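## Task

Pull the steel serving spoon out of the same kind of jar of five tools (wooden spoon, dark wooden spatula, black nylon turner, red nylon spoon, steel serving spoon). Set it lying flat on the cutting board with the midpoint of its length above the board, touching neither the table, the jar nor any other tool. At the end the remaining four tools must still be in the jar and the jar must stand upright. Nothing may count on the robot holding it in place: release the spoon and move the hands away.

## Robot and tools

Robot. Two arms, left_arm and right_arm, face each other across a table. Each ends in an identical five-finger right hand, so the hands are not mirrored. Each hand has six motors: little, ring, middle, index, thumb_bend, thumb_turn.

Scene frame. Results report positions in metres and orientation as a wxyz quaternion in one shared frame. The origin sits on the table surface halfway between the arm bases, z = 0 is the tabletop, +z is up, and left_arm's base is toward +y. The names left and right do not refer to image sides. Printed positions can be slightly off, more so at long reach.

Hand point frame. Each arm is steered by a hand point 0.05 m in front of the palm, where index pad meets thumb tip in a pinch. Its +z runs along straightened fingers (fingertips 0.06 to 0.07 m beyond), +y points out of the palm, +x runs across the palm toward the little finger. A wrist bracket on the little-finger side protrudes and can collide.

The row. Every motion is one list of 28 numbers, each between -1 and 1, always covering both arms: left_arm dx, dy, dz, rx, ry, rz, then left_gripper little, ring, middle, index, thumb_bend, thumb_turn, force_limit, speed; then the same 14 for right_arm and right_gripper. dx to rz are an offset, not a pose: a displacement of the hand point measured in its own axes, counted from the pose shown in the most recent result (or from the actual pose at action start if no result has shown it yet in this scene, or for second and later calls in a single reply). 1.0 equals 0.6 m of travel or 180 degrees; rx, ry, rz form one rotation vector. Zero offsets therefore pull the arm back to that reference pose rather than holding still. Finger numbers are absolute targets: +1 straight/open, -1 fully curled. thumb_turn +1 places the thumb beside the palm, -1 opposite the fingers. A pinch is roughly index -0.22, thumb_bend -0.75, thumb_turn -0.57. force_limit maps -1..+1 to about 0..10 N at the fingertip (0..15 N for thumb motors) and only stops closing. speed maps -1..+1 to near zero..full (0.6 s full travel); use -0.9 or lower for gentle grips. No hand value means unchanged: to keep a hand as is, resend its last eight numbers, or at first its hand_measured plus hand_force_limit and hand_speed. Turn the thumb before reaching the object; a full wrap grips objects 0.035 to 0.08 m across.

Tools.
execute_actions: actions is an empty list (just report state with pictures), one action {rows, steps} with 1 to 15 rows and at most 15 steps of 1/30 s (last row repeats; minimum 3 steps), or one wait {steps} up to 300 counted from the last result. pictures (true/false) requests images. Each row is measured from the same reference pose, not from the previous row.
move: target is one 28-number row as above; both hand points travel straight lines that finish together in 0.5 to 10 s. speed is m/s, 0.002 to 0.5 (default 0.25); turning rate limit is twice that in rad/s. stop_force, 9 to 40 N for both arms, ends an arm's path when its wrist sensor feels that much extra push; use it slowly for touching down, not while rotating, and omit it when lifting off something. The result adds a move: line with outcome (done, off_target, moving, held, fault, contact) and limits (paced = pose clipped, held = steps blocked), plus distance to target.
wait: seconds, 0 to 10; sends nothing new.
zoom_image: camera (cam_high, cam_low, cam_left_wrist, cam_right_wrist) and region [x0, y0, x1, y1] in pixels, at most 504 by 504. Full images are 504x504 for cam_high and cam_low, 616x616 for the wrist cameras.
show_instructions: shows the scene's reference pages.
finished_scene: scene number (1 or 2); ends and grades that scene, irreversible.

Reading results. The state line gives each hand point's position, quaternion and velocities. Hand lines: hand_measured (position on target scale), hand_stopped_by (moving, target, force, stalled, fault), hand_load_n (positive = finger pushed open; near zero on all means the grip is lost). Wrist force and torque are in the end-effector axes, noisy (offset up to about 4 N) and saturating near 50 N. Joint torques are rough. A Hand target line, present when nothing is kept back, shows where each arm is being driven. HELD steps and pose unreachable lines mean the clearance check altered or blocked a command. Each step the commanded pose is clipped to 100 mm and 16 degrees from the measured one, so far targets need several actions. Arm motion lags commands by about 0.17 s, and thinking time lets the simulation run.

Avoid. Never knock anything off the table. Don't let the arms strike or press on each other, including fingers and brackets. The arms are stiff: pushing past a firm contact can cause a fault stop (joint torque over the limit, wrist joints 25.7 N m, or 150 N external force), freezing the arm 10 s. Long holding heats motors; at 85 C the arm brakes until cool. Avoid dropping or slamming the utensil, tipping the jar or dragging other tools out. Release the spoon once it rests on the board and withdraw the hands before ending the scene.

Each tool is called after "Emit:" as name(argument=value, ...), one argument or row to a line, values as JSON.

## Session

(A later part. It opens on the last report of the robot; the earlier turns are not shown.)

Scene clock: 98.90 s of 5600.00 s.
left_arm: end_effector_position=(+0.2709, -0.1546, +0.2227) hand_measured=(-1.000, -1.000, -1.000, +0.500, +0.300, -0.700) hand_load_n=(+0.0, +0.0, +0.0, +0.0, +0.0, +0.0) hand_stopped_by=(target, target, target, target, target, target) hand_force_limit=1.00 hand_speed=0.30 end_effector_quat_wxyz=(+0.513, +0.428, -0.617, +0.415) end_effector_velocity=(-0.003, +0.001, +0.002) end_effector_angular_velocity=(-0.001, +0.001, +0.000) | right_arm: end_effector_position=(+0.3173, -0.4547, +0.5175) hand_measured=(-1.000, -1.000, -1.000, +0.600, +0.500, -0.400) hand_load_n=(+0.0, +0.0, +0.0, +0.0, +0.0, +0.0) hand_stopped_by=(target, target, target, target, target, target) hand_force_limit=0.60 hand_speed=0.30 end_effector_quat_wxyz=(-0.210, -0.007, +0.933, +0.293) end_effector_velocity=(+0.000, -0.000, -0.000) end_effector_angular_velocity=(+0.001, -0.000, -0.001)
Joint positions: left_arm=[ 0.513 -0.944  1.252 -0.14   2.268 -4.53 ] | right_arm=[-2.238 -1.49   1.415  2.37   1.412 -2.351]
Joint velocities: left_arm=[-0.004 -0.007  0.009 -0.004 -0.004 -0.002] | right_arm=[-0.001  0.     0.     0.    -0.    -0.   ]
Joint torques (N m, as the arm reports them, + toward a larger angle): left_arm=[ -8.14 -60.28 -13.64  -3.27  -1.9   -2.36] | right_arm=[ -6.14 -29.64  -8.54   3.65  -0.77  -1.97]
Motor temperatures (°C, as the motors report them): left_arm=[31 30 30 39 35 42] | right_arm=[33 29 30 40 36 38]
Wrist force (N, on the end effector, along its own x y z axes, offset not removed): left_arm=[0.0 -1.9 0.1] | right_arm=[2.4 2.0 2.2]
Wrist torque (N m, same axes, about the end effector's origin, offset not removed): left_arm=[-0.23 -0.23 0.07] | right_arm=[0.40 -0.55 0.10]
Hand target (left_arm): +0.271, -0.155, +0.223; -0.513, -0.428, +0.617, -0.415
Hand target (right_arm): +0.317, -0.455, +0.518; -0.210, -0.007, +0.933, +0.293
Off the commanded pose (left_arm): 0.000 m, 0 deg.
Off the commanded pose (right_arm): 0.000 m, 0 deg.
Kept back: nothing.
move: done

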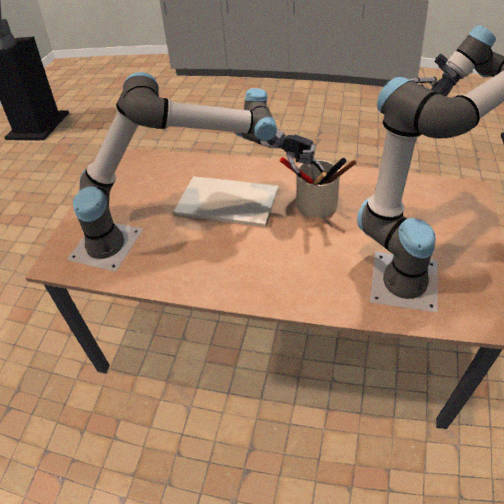

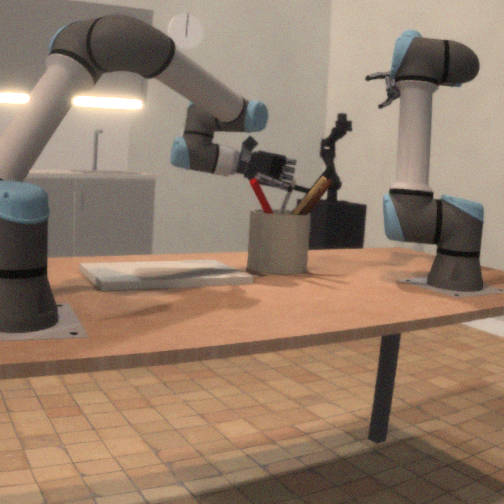

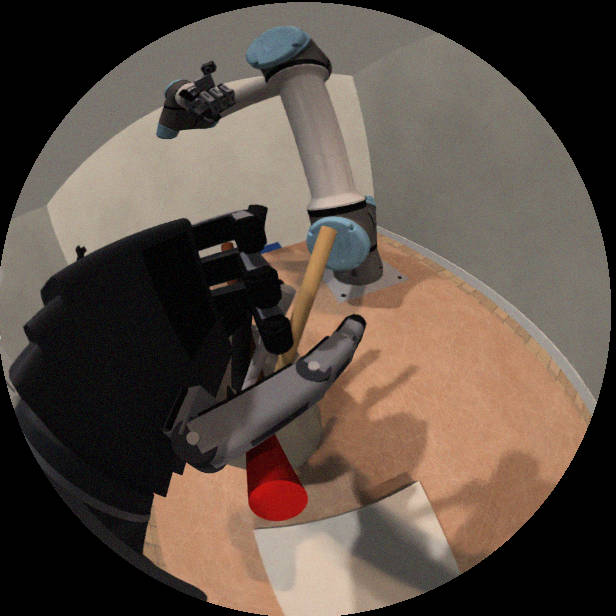

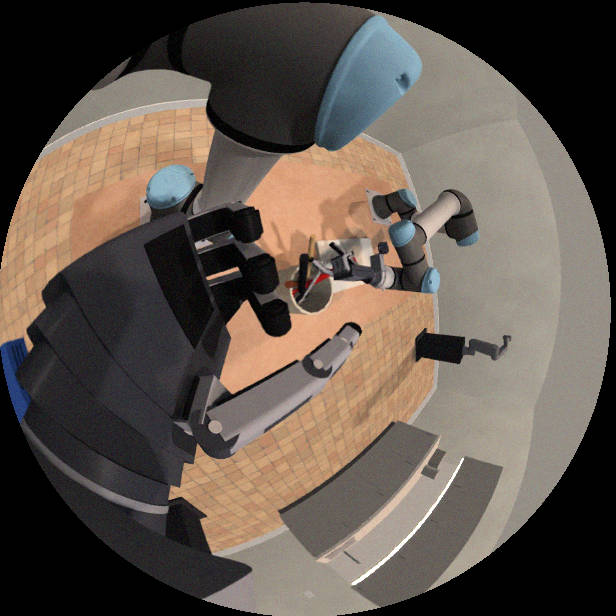

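Emit:
move(
  target=[0,0,0,0,0,0,-1,-1,-1,-1,0.3,-0.7,0.6,-0.3, 0,0,0,0,0,0,-1,-1,-1,0.6,0.5,-0.4,0.6,0.3],
)

Emit:
zoom_image(
  camera="cam_low",
  region=[220,140,360,240],
)

Scene clock: 100.27 s of 5600.00 s.
left_arm: end_effector_position=(+0.2709, -0.1546, +0.2227) hand_measured=(-1.000, -1.000, -1.000, -0.504, +0.300, -0.700) hand_load_n=(+0.0, +0.0, -6.5, +8.5, +0.0, +0.0) hand_stopped_by=(target, target, target, force, target, target) hand_force_limit=0.60 hand_speed=-0.30 end_effector_quat_wxyz=(+0.513, +0.428, -0.617, +0.415) end_effector_velocity=(+0.000, -0.000, +0.001) end_effector_angular_velocity=(-0.002, -0.002, +0.000) | right_arm: end_effector_position=(+0.3173, -0.4547, +0.5175) hand_measured=(-1.000, -1.000, -1.000, +0.600, +0.500, -0.400) hand_load_n=(+0.0, +0.0, +0.0, +0.0, +0.0, +0.0) hand_stopped_by=(target, target, target, target, target, target) hand_force_limit=0.60 hand_speed=0.30 end_effector_quat_wxyz=(-0.210, -0.007, +0.933, +0.293) end_effector_velocity=(+0.000, -0.000, +0.000) end_effector_angular_velocity=(+0.001, -0.002, -0.001)
Joint positions: left_arm=[ 0.513 -0.944  1.252 -0.14   2.268 -4.53 ] | right_arm=[-2.238 -1.49   1.415  2.37   1.412 -2.351]
Joint velocities: left_arm=[ 0.    -0.    -0.    -0.001 -0.     0.001] | right_arm=[-0.002 -0.001  0.    -0.    -0.001 -0.001]
Joint torques (N m, as the arm reports them, + toward a larger angle): left_arm=[  7.02 -38.78 -29.57   1.64   2.55   2.41] | right_arm=[ -6.39 -30.    -9.02   3.53  -0.68  -2.09]
Motor temperatures (°C, as the motors report them): left_arm=[31 30 30 39 35 42] | right_arm=[33 29 30 40 36 38]
Wrist force (N, on the end effector, along its own x y z axes, offset not removed): left_arm=[-0.3 -0.9 0.6] | right_arm=[2.6 3.0 2.3]
Wrist torque (N m, same axes, about the end effector's origin, offset not removed): left_arm=[-0.14 -0.21 0.02] | right_arm=[0.45 -0.62 0.19]
Hand target (left_arm): +0.271, -0.155, +0.223; -0.513, -0.428, +0.617, -0.415
Hand target (right_arm): +0.317, -0.455, +0.518; -0.210, -0.007, +0.933, +0.293
Off the commanded pose (left_arm): 0.000 m, 0 deg.
Off the commanded pose (right_arm): 0.000 m, 0 deg.
Kept back: nothing.
move: done

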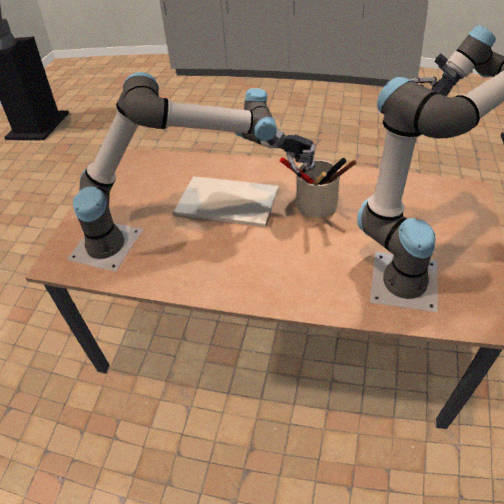

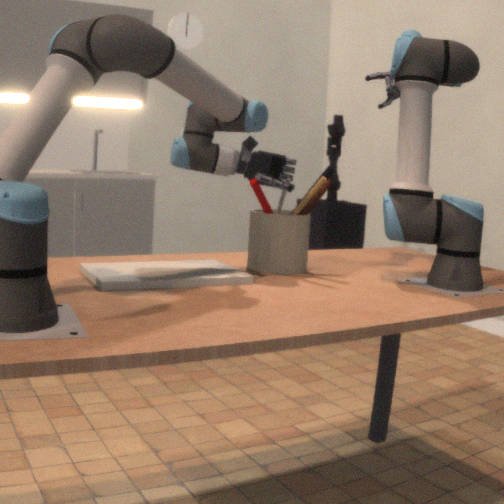

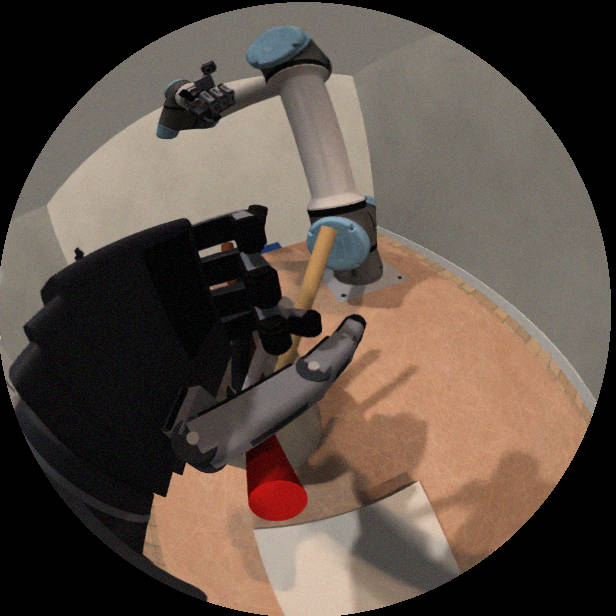

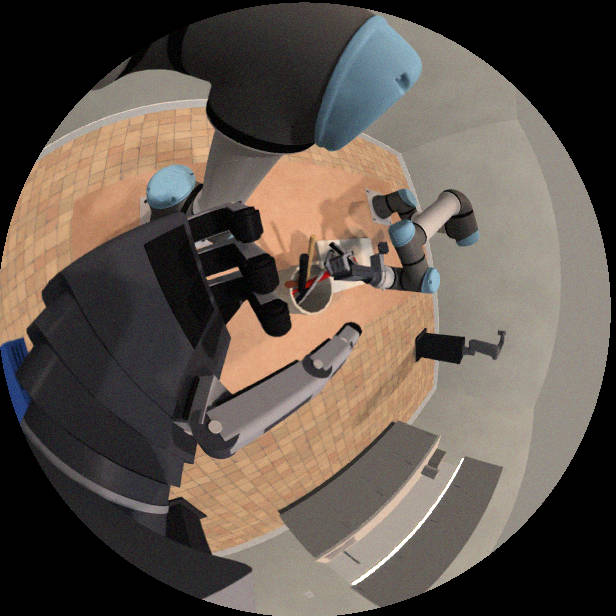

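Region (220, 140, 360, 240) of cam_low's 504x504 image, scaled by 3.600, with more detail than that image has; it fills the top 360 rows of this view, and the rest is white.

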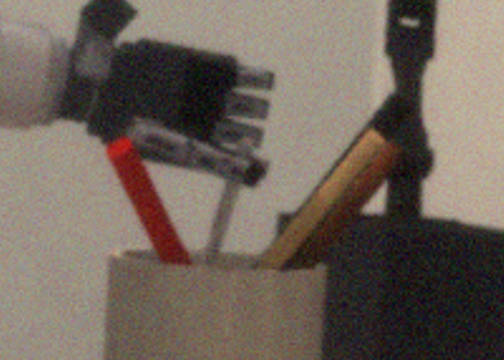

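Emit:
move(
  target=[0,0,0,0,0,0,-1,-1,-1,-1,0.3,-0.7,1,-0.3, 0,0,0,0,0,0,-1,-1,-1,0.6,0.5,-0.4,0.6,0.3],
)

Emit:
move(
  target=[0.1,0.06,0,0,0,0,-1,-1,-1,-0.95,0.3,-0.7,1,-0.3, 0,0,0,0,0,0,-1,-1,-1,0.6,0.5,-0.4,0.6,0.3],
  speed=0.04,
)

Emit:
zoom_image(
  camera="cam_low",
  region=[200,100,360,240],
)

Scene clock: 101.20 s of 5600.00 s.
left_arm: end_effector_position=(+0.2709, -0.1546, +0.2227) hand_measured=(-1.000, -1.000, -1.000, -0.504, +0.300, -0.700) hand_load_n=(+0.0, +0.0, -6.5, +8.5, +0.0, +0.0) hand_stopped_by=(target, target, target, force, target, target) hand_force_limit=1.00 hand_speed=-0.30 end_effector_quat_wxyz=(+0.513, +0.428, -0.617, +0.415) end_effector_velocity=(-0.001, -0.000, +0.001) end_effector_angular_velocity=(-0.000, +0.000, -0.000) | right_arm: end_effector_position=(+0.3173, -0.4547, +0.5175) hand_measured=(-1.000, -1.000, -1.000, +0.600, +0.500, -0.400) hand_load_n=(+0.0, +0.0, +0.0, +0.0, +0.0, +0.0) hand_stopped_by=(target, target, target, target, target, target) hand_force_limit=0.60 hand_speed=0.30 end_effector_quat_wxyz=(-0.210, -0.007, +0.933, +0.293) end_effector_velocity=(+0.000, -0.000, -0.000) end_effector_angular_velocity=(-0.000, +0.000, -0.001)
Joint positions: left_arm=[ 0.513 -0.944  1.252 -0.14   2.268 -4.53 ] | right_arm=[-2.238 -1.49   1.415  2.37   1.412 -2.351]
Joint velocities: left_arm=[-0.001 -0.002  0.     0.001 -0.    -0.001] | right_arm=[-0.001  0.    -0.    -0.     0.     0.   ]
Joint torques (N m, as the arm reports them, + toward a larger angle): left_arm=[  7.15 -38.36 -29.37   1.61   2.46   2.4 ] | right_arm=[ -6.24 -30.66 -10.03   3.56  -0.84  -1.81]
Motor temperatures (°C, as the motors report them): left_arm=[31 30 30 39 35 42] | right_arm=[33 29 30 40 36 38]
Wrist force (N, on the end effector, along its own x y z axes, offset not removed): left_arm=[-0.3 -0.7 1.3] | right_arm=[1.0 1.4 2.2]
Wrist torque (N m, same axes, about the end effector's origin, offset not removed): left_arm=[-0.15 -0.19 0.03] | right_arm=[0.19 -0.40 0.06]
Hand target (left_arm): +0.271, -0.155, +0.223; -0.513, -0.428, +0.617, -0.415
Hand target (right_arm): +0.317, -0.455, +0.518; -0.210, -0.007, +0.933, +0.293
Off the commanded pose (left_arm): 0.000 m, 0 deg.
Off the commanded pose (right_arm): 0.000 m, 0 deg.
Kept back: nothing.
move: done

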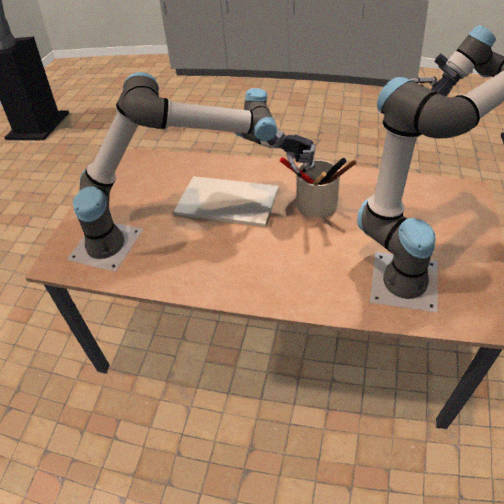

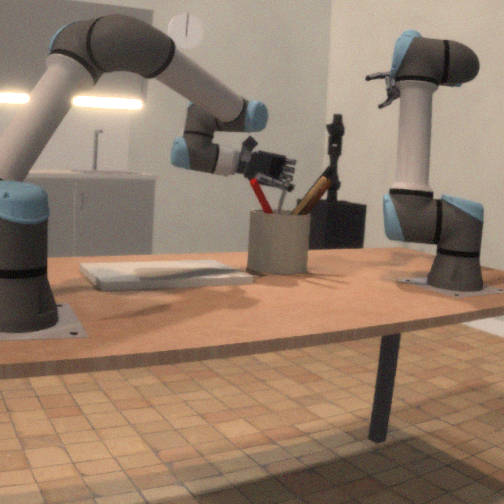

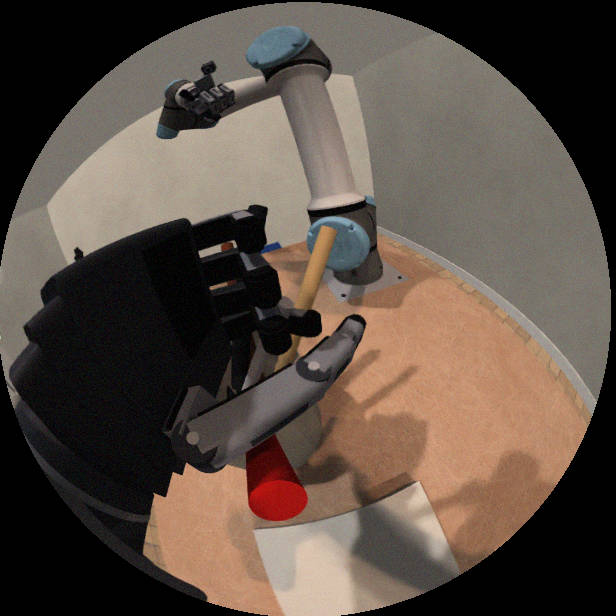

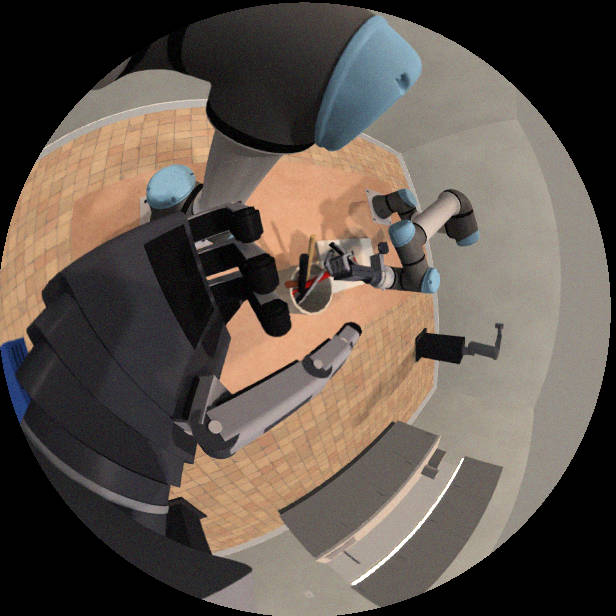

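Scene clock: 103.37 s of 5600.00 s.
left_arm: end_effector_position=(+0.2303, -0.1503, +0.2792) hand_measured=(-1.000, -1.000, -1.002, -0.530, +0.300, -0.700) hand_load_n=(+0.0, +0.0, -4.5, +5.5, +0.0, +0.0) hand_stopped_by=(target, target, target, force, target, target) hand_force_limit=1.00 hand_speed=-0.30 end_effector_quat_wxyz=(+0.514, +0.428, -0.617, +0.415) end_effector_velocity=(-0.001, -0.000, -0.000) end_effector_angular_velocity=(+0.003, +0.001, +0.001) | right_arm: end_effector_position=(+0.3173, -0.4547, +0.5175) hand_measured=(-1.000, -1.000, -1.000, +0.600, +0.500, -0.400) hand_load_n=(+0.0, +0.0, +0.0, +0.0, +0.0, +0.0) hand_stopped_by=(target, target, target, target, target, target) hand_force_limit=0.60 hand_speed=0.30 end_effector_quat_wxyz=(-0.210, -0.007, +0.933, +0.293) end_effector_velocity=(-0.000, -0.000, +0.000) end_effector_angular_velocity=(-0.001, -0.000, +0.000)
Joint positions: left_arm=[ 0.452 -1.048  1.27  -0.062  2.209 -4.542] | right_arm=[-2.238 -1.49   1.415  2.37   1.412 -2.351]
Joint velocities: left_arm=[-0.002 -0.     0.     0.003 -0.003 -0.   ] | right_arm=[-0.001 -0.     0.    -0.     0.001 -0.001]
Joint torques (N m, as the arm reports them, + toward a larger angle): left_arm=[ -8.3  -57.45 -16.82   1.46  -1.82  -2.07] | right_arm=[ -5.52 -29.25  -9.72   3.53  -0.7   -1.8 ]
Motor temperatures (°C, as the motors report them): left_arm=[31 30 30 39 35 42] | right_arm=[33 29 30 40 36 38]
Wrist force (N, on the end effector, along its own x y z axes, offset not removed): left_arm=[-1.2 -0.3 2.0] | right_arm=[-0.2 0.8 1.6]
Wrist torque (N m, same axes, about the end effector's origin, offset not removed): left_arm=[-0.08 -0.24 0.08] | right_arm=[0.19 -0.21 -0.07]
Hand target (left_arm): +0.230, -0.150, +0.279; -0.514, -0.428, +0.617, -0.415
Hand target (right_arm): +0.317, -0.455, +0.518; -0.210, -0.007, +0.933, +0.293
Off the commanded pose (left_arm): 0.000 m, 0 deg.
Off the commanded pose (right_arm): 0.000 m, 0 deg.
Kept back: nothing.
move: done

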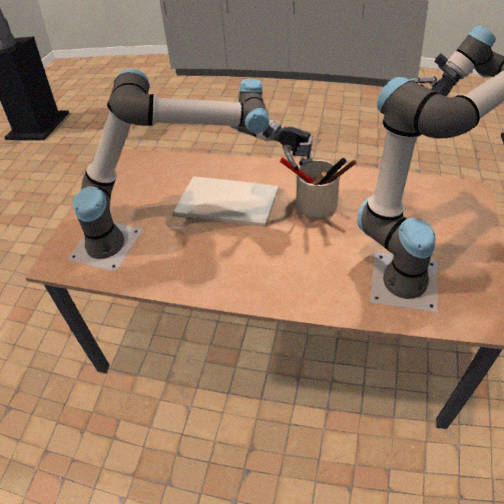

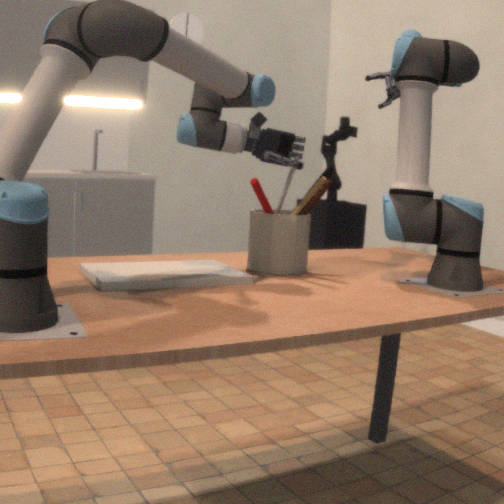

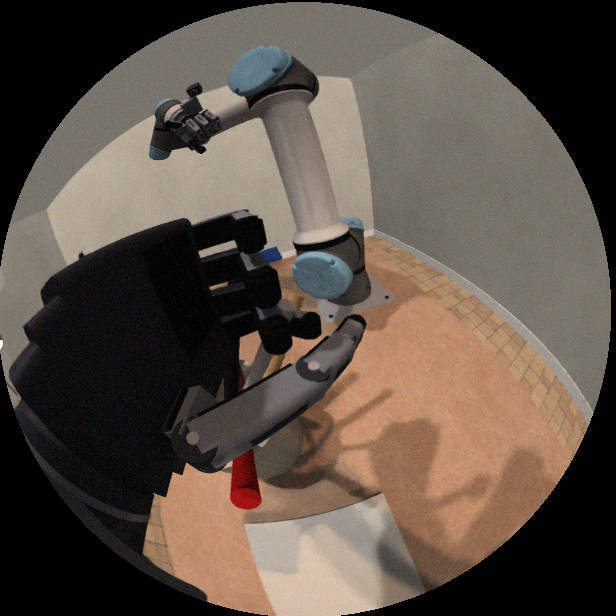

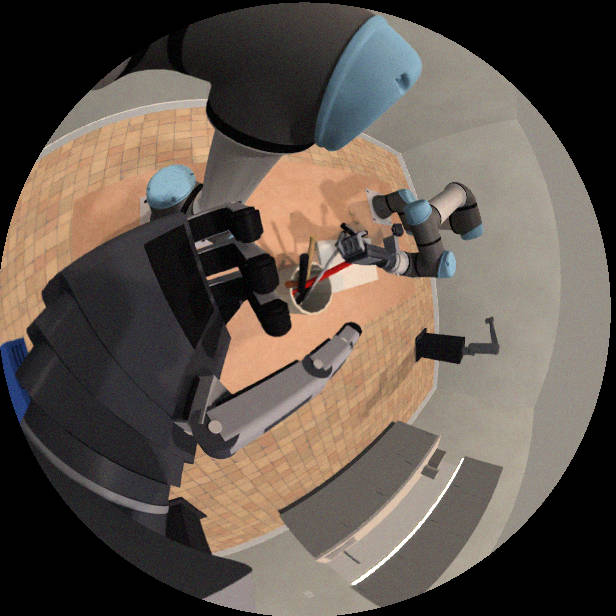

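Region (200, 100, 360, 240) of cam_low's 504x504 image, scaled by 3.150, with more detail than that image has; it fills the top 441 rows of this view, and the rest is white.

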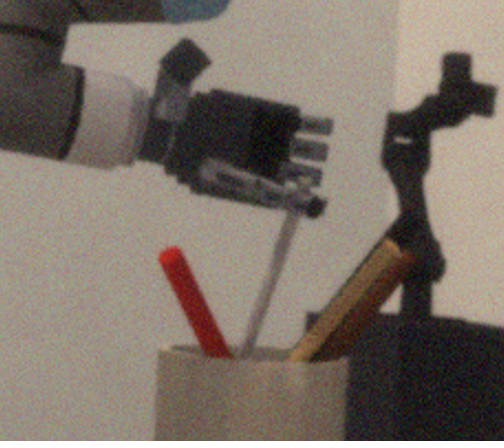

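It lifts. Squeeze and add thumb, then continue.

Emit:
move(
  target=[0,0,0,0,0,0,-1,-1,-1,-1,-1,-0.7,1,-0.3, 0,0,0,0,0,0,-1,-1,-1,0.6,0.5,-0.4,0.6,0.3],
)

Emit:
move(
  target=[0.3,0.1,0,0,0,0,-1,-1,-1,-1,-1,-0.7,1,-0.3, 0,0,0,0,0,0,-1,-1,-1,0.6,0.5,-0.4,0.6,0.3],
  speed=0.05,
)

Scene clock: 104.63 s of 5600.00 s.
left_arm: end_effector_position=(+0.2303, -0.1503, +0.2792) hand_measured=(-1.000, -1.000, -1.002, -0.562, -0.214, -0.700) hand_load_n=(+0.0, +0.0, -7.0, +10.5, +15.0, +1.0) hand_stopped_by=(target, target, target, force, force, target) hand_force_limit=1.00 hand_speed=-0.30 end_effector_quat_wxyz=(+0.514, +0.428, -0.617, +0.415) end_effector_velocity=(+0.001, +0.000, -0.000) end_effector_angular_velocity=(-0.000, -0.001, +0.001) | right_arm: end_effector_position=(+0.3173, -0.4547, +0.5175) hand_measured=(-1.000, -1.000, -1.000, +0.600, +0.500, -0.400) hand_load_n=(+0.0, +0.0, +0.0, +0.0, +0.0, +0.0) hand_stopped_by=(target, target, target, target, target, target) hand_force_limit=0.60 hand_speed=0.30 end_effector_quat_wxyz=(-0.210, -0.007, +0.933, +0.293) end_effector_velocity=(-0.000, +0.000, +0.000) end_effector_angular_velocity=(-0.000, -0.000, +0.002)
Joint positions: left_arm=[ 0.452 -1.048  1.27  -0.062  2.209 -4.542] | right_arm=[-2.238 -1.49   1.415  2.37   1.412 -2.351]
Joint velocities: left_arm=[ 0.001  0.     0.    -0.    -0.     0.001] | right_arm=[ 0.001 -0.    -0.    -0.     0.001 -0.001]
Joint torques (N m, as the arm reports them, + toward a larger angle): left_arm=[  7.73 -35.01 -18.19  -3.46   2.62   0.5 ] | right_arm=[ -6.64 -30.36  -8.54   3.7   -0.61  -1.89]
Motor temperatures (°C, as the motors report them): left_arm=[31 30 30 39 35 42] | right_arm=[33 29 30 40 36 38]
Wrist force (N, on the end effector, along its own x y z axes, offset not removed): left_arm=[-0.4 -1.1 0.8] | right_arm=[0.5 0.9 1.4]
Wrist torque (N m, same axes, about the end effector's origin, offset not removed): left_arm=[-0.14 -0.30 0.04] | right_arm=[0.05 -0.20 0.05]
Hand target (left_arm): +0.230, -0.150, +0.279; -0.514, -0.428, +0.617, -0.415
Hand target (right_arm): +0.317, -0.455, +0.518; -0.210, -0.007, +0.933, +0.293
Off the commanded pose (left_arm): 0.000 m, 0 deg.
Off the commanded pose (right_arm): 0.000 m, 0 deg.
Kept back: nothing.
move: done

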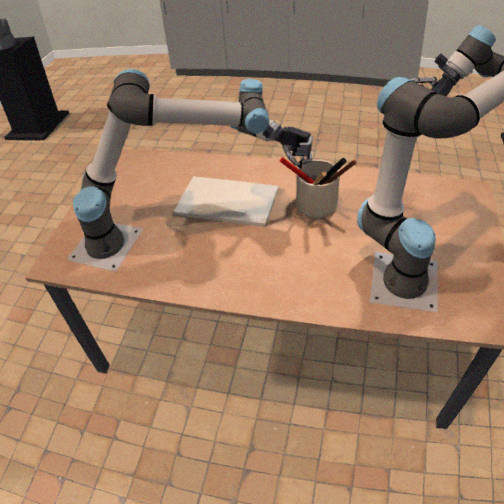

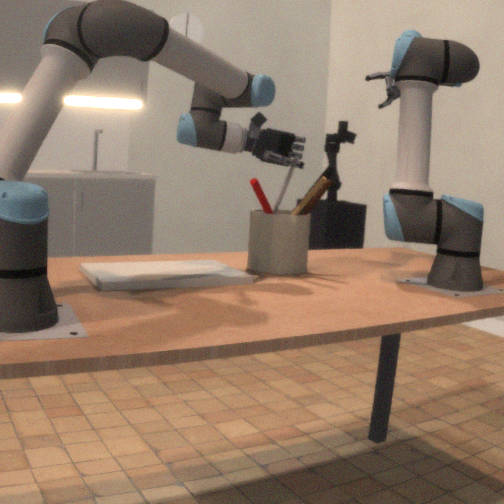

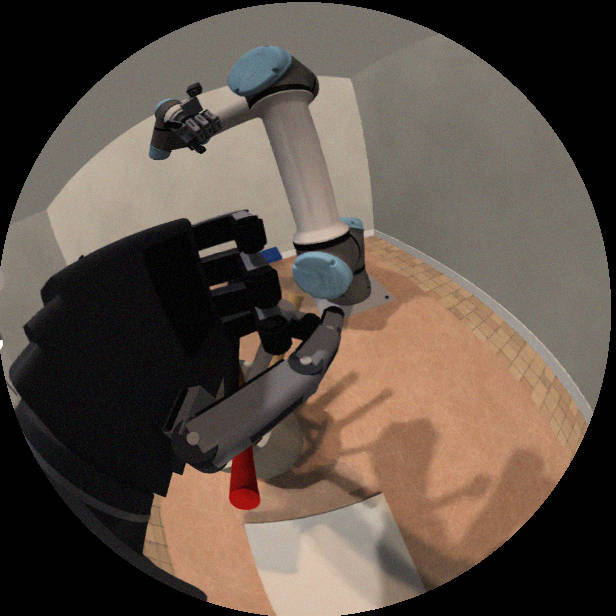

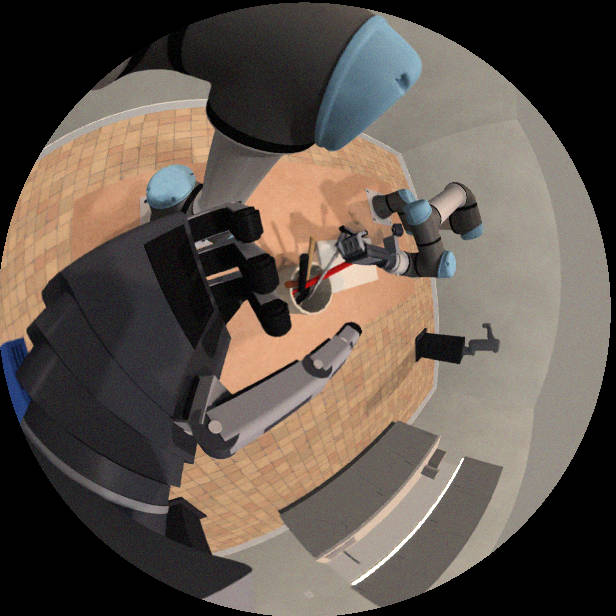

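Scene clock: 108.90 s of 5600.00 s.
left_arm: end_effector_position=(+0.1542, -0.1512, +0.4529) hand_measured=(-1.000, -1.000, -1.002, -0.562, -0.214, -0.700) hand_load_n=(+0.0, +0.0, -7.0, +10.5, +15.0, +0.5) hand_stopped_by=(target, target, target, force, force, target) hand_force_limit=1.00 hand_speed=-0.30 end_effector_quat_wxyz=(+0.514, +0.427, -0.617, +0.415) end_effector_velocity=(-0.000, -0.000, +0.001) end_effector_angular_velocity=(+0.003, +0.000, +0.001) | right_arm: end_effector_position=(+0.3173, -0.4547, +0.5175) hand_measured=(-1.000, -1.000, -1.000, +0.600, +0.500, -0.400) hand_load_n=(+0.0, +0.0, +0.0, +0.0, +0.0, +0.0) hand_stopped_by=(target, target, target, target, target, target) hand_force_limit=0.60 hand_speed=0.30 end_effector_quat_wxyz=(-0.210, -0.007, +0.933, +0.293) end_effector_velocity=(+0.000, +0.001, -0.000) end_effector_angular_velocity=(+0.000, +0.000, +0.000)
Joint positions: left_arm=[ 0.322 -1.165  0.997  0.314  2.079 -4.567] | right_arm=[-2.238 -1.49   1.415  2.37   1.412 -2.351]
Joint velocities: left_arm=[-0.001  0.002 -0.007  0.008 -0.002  0.   ] | right_arm=[ 0.002  0.     0.    -0.    -0.001  0.001]
Joint torques (N m, as the arm reports them, + toward a larger angle): left_arm=[ -6.8  -31.17 -30.27   1.08  -1.95  -1.94] | right_arm=[ -5.91 -29.59  -8.49   3.63  -0.7   -1.9 ]
Motor temperatures (°C, as the motors report them): left_arm=[31 30 30 39 35 42] | right_arm=[33 29 30 40 36 38]
Wrist force (N, on the end effector, along its own x y z axes, offset not removed): left_arm=[-2.1 -0.7 1.6] | right_arm=[1.6 3.1 1.8]
Wrist torque (N m, same axes, about the end effector's origin, offset not removed): left_arm=[-0.17 -0.07 -0.05] | right_arm=[0.52 -0.47 0.18]
Hand target (left_arm): +0.154, -0.151, +0.453; -0.514, -0.428, +0.617, -0.415
Hand target (right_arm): +0.317, -0.455, +0.518; -0.210, -0.007, +0.933, +0.293
Off the commanded pose (left_arm): 0.000 m, 0 deg.
Off the commanded pose (right_arm): 0.000 m, 0 deg.
Kept back: nothing.
move: done

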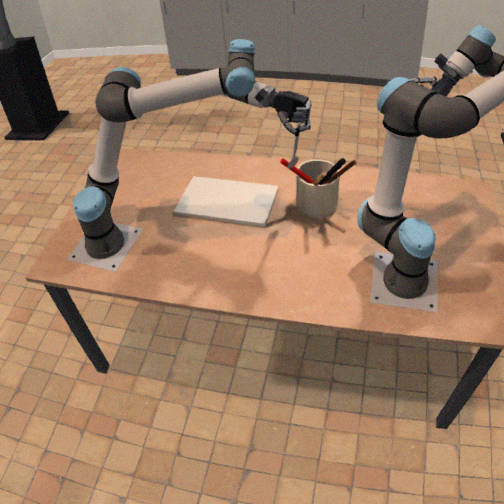

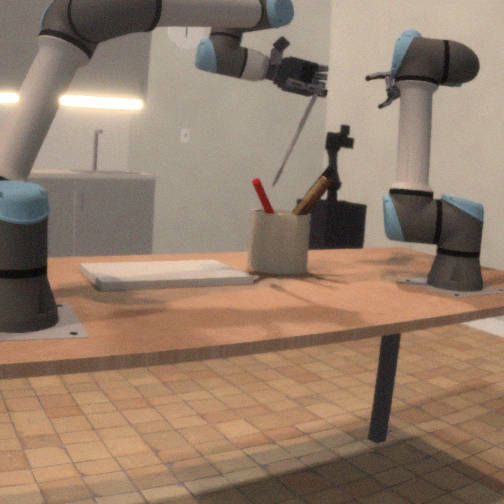

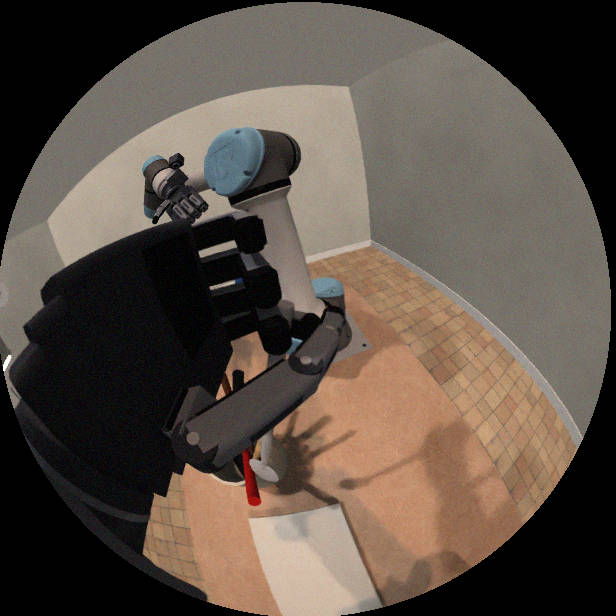

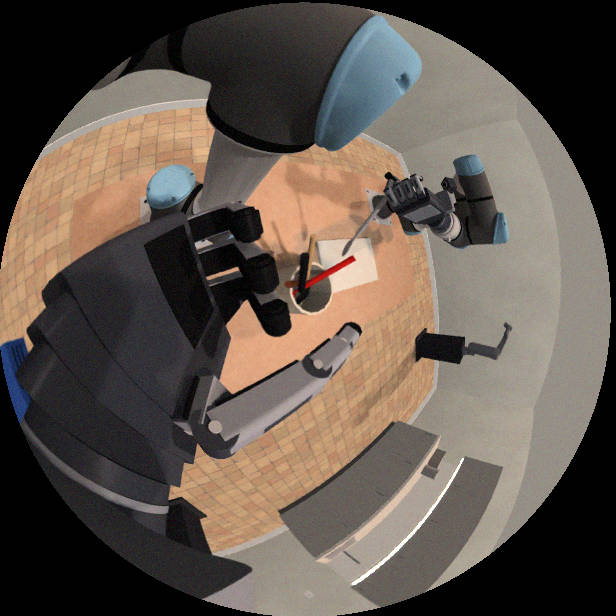

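Emit:
move(
  target=[-0.2,-0.11,-0.18,0,-0.42,0,-1,-1,-1,-1,-1,-0.7,1,-0.3, 0,0,0,0,0,0,-1,-1,-1,0.6,0.5,-0.4,0.6,0.3],
  speed=0.08,
)

Scene clock: 117.83 s of 5600.00 s.
left_arm: end_effector_position=(+0.2594, -0.0540, +0.3517) hand_measured=(-1.000, -1.000, -1.000, -0.562, -0.214, -0.700) hand_load_n=(+0.0, +0.0, +0.0, +7.0, +14.5, +0.0) hand_stopped_by=(target, target, target, force, force, target) hand_force_limit=1.00 hand_speed=-0.30 end_effector_quat_wxyz=(+0.086, +0.594, -0.761, +0.245) end_effector_velocity=(+0.000, +0.001, -0.000) end_effector_angular_velocity=(+0.012, -0.025, -0.000) | right_arm: end_effector_position=(+0.3173, -0.4547, +0.5175) hand_measured=(-1.000, -1.000, -1.000, +0.600, +0.500, -0.400) hand_load_n=(+0.0, +0.0, +0.0, +0.0, +0.0, +0.0) hand_stopped_by=(target, target, target, target, target, target) hand_force_limit=0.60 hand_speed=0.30 end_effector_quat_wxyz=(-0.210, -0.007, +0.933, +0.293) end_effector_velocity=(-0.000, -0.000, -0.000) end_effector_angular_velocity=(-0.002, +0.001, +0.000)
Joint positions: left_arm=[ 0.288 -0.652  0.034  1.667  1.505 -4.255] | right_arm=[-2.238 -1.49   1.415  2.37   1.412 -2.351]
Joint velocities: left_arm=[-0.011 -0.    -0.001  0.007 -0.029  0.004] | right_arm=[-0.001 -0.     0.    -0.     0.002  0.   ]
Joint torques (N m, as the arm reports them, + toward a larger angle): left_arm=[ -7.28 -42.39 -24.41   3.53  -2.1    2.3 ] | right_arm=[ -5.77 -29.98  -8.04   3.55  -0.78  -1.72]
Motor temperatures (°C, as the motors report them): left_arm=[31 30 30 39 35 42] | right_arm=[33 29 30 40 36 38]
Wrist force (N, on the end effector, along its own x y z axes, offset not removed): left_arm=[0.8 -1.4 0.3] | right_arm=[-0.1 2.6 1.4]
Wrist torque (N m, same axes, about the end effector's origin, offset not removed): left_arm=[-0.16 -0.40 0.18] | right_arm=[0.42 -0.07 -0.05]
Hand target (left_arm): +0.260, -0.054, +0.352; -0.084, -0.594, +0.762, -0.245
Hand target (right_arm): +0.317, -0.455, +0.518; -0.210, -0.007, +0.933, +0.293
Off the commanded pose (left_arm): 0.002 m, 22 deg; orientation clipped at the last step of the last action.
Off the commanded pose (right_arm): 0.000 m, 0 deg.
elbow stopped short (left arm): the move would have taken joint 3 (elbow) straighter than the controller allows; a more bent joint 3 avoids this.
Kept back: nothing.
move: off_target (left_arm); limits=paced

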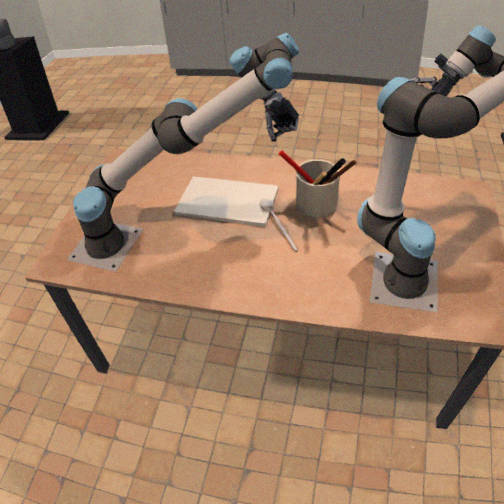

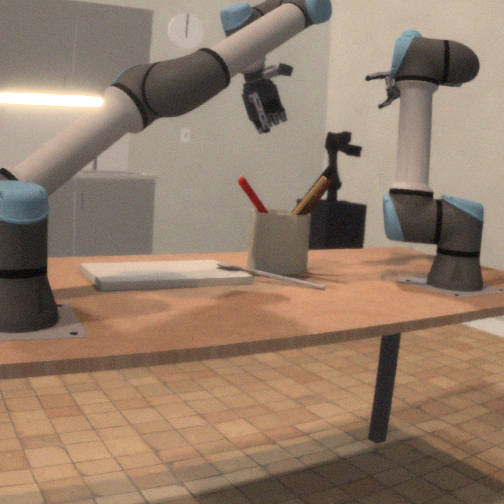

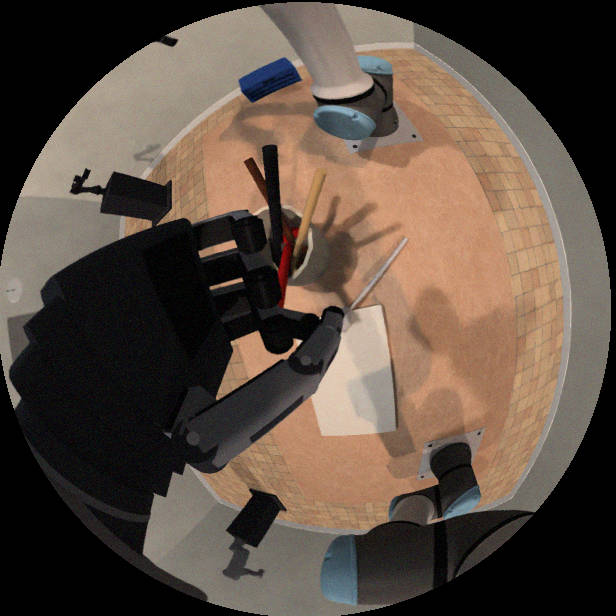

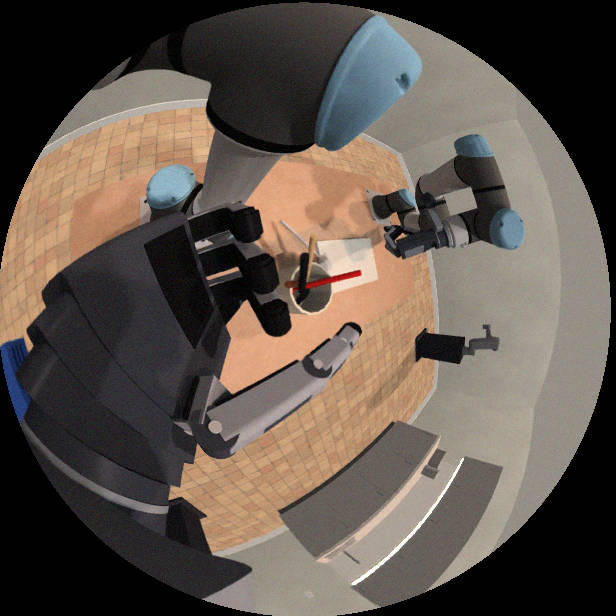

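Emit:
move(
  target=[-0.147,0.223,0.242,0.309,0.153,0.277,-1,-1,-1,0.5,0.6,-0.7,1,0.3, 0,0,0,0,0,0,-1,-1,-1,0.6,0.5,-0.4,0.6,0.3],
  speed=0.2,
)

Scene clock: 122.33 s of 5600.00 s.
left_arm: end_effector_position=(+0.1803, -0.0234, +0.1531) hand_measured=(-1.000, -1.000, -1.000, +0.500, +0.600, -0.700) hand_load_n=(+0.0, +0.0, +0.0, +0.0, +0.0, +0.0) hand_stopped_by=(target, target, target, target, target, target) hand_force_limit=1.00 hand_speed=0.30 end_effector_quat_wxyz=(+0.129, -0.137, +0.695, -0.694) end_effector_velocity=(-0.000, -0.000, -0.002) end_effector_angular_velocity=(-0.011, -0.010, -0.004) | right_arm: end_effector_position=(+0.3173, -0.4547, +0.5175) hand_measured=(-1.000, -1.000, -1.000, +0.600, +0.500, -0.400) hand_load_n=(+0.0, +0.0, +0.0, +0.0, +0.0, +0.0) hand_stopped_by=(target, target, target, target, target, target) hand_force_limit=0.60 hand_speed=0.30 end_effector_quat_wxyz=(-0.210, -0.007, +0.933, +0.293) end_effector_velocity=(-0.000, -0.000, -0.000) end_effector_angular_velocity=(-0.001, +0.001, +0.001)
Joint positions: left_arm=[-0.187 -1.437  2.194 -0.752  0.911 -3.155] | right_arm=[-2.238 -1.49   1.415  2.37   1.412 -2.351]
Joint velocities: left_arm=[-0.001  0.006  0.012 -0.036  0.002  0.016] | right_arm=[ 0.     0.    -0.     0.     0.002  0.   ]
Joint torques (N m, as the arm reports them, + toward a larger angle): left_arm=[ -7.31 -11.94 -11.12  -3.79   2.31   2.43] | right_arm=[ -6.2  -29.3   -9.43   3.69  -0.84  -2.04]
Motor temperatures (°C, as the motors report them): left_arm=[31 30 30 39 35 42] | right_arm=[33 29 30 40 36 38]
Wrist force (N, on the end effector, along its own x y z axes, offset not removed): left_arm=[0.7 -1.0 1.3] | right_arm=[1.5 4.4 0.7]
Wrist torque (N m, same axes, about the end effector's origin, offset not removed): left_arm=[-0.14 -0.37 0.10] | right_arm=[0.79 -0.36 0.19]
Hand target (left_arm): +0.180, -0.024, +0.153; +0.129, -0.136, +0.695, -0.694
Hand target (right_arm): +0.317, -0.455, +0.518; -0.210, -0.007, +0.933, +0.293
Off the commanded pose (left_arm): 0.001 m, 0 deg.
Off the commanded pose (right_arm): 0.000 m, 0 deg.
Kept back: nothing.
move: done

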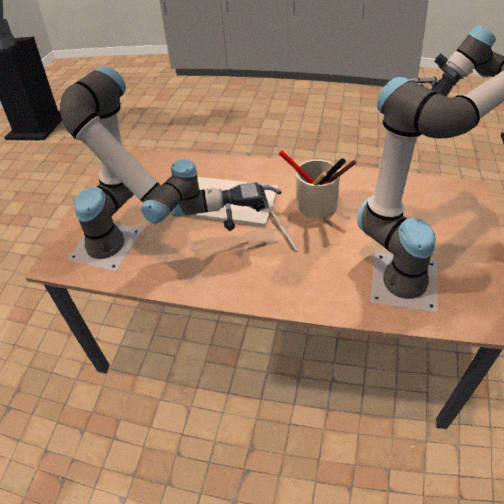

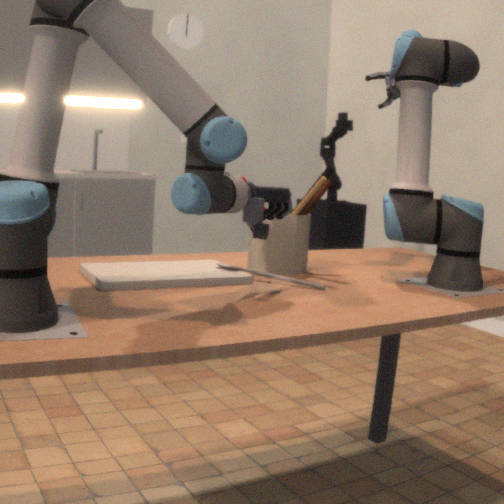

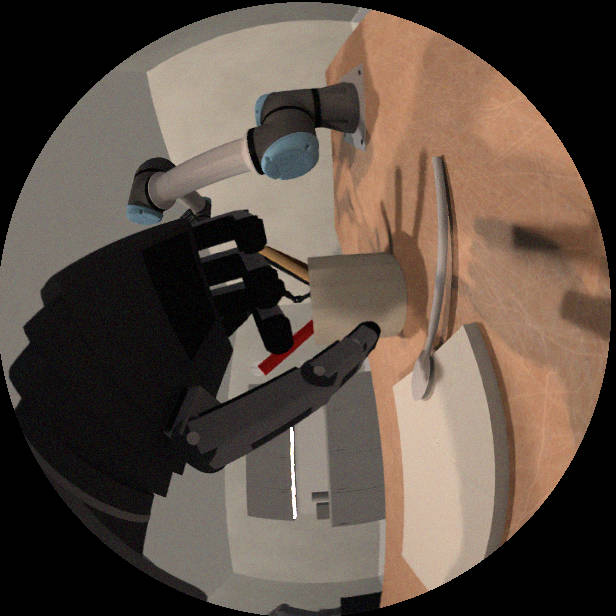

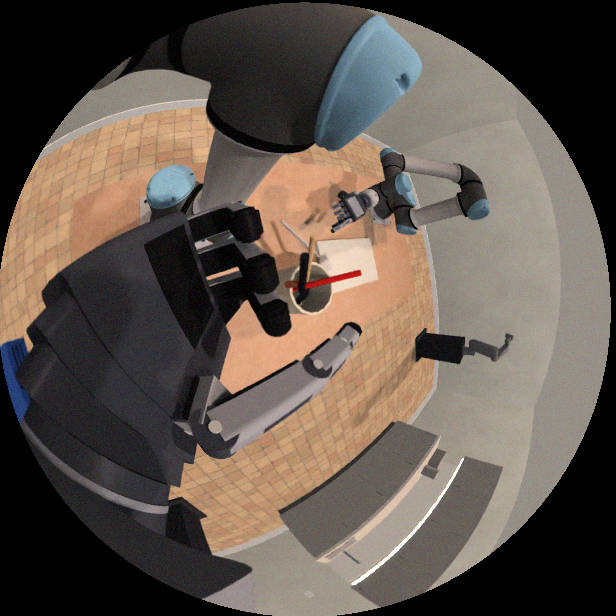

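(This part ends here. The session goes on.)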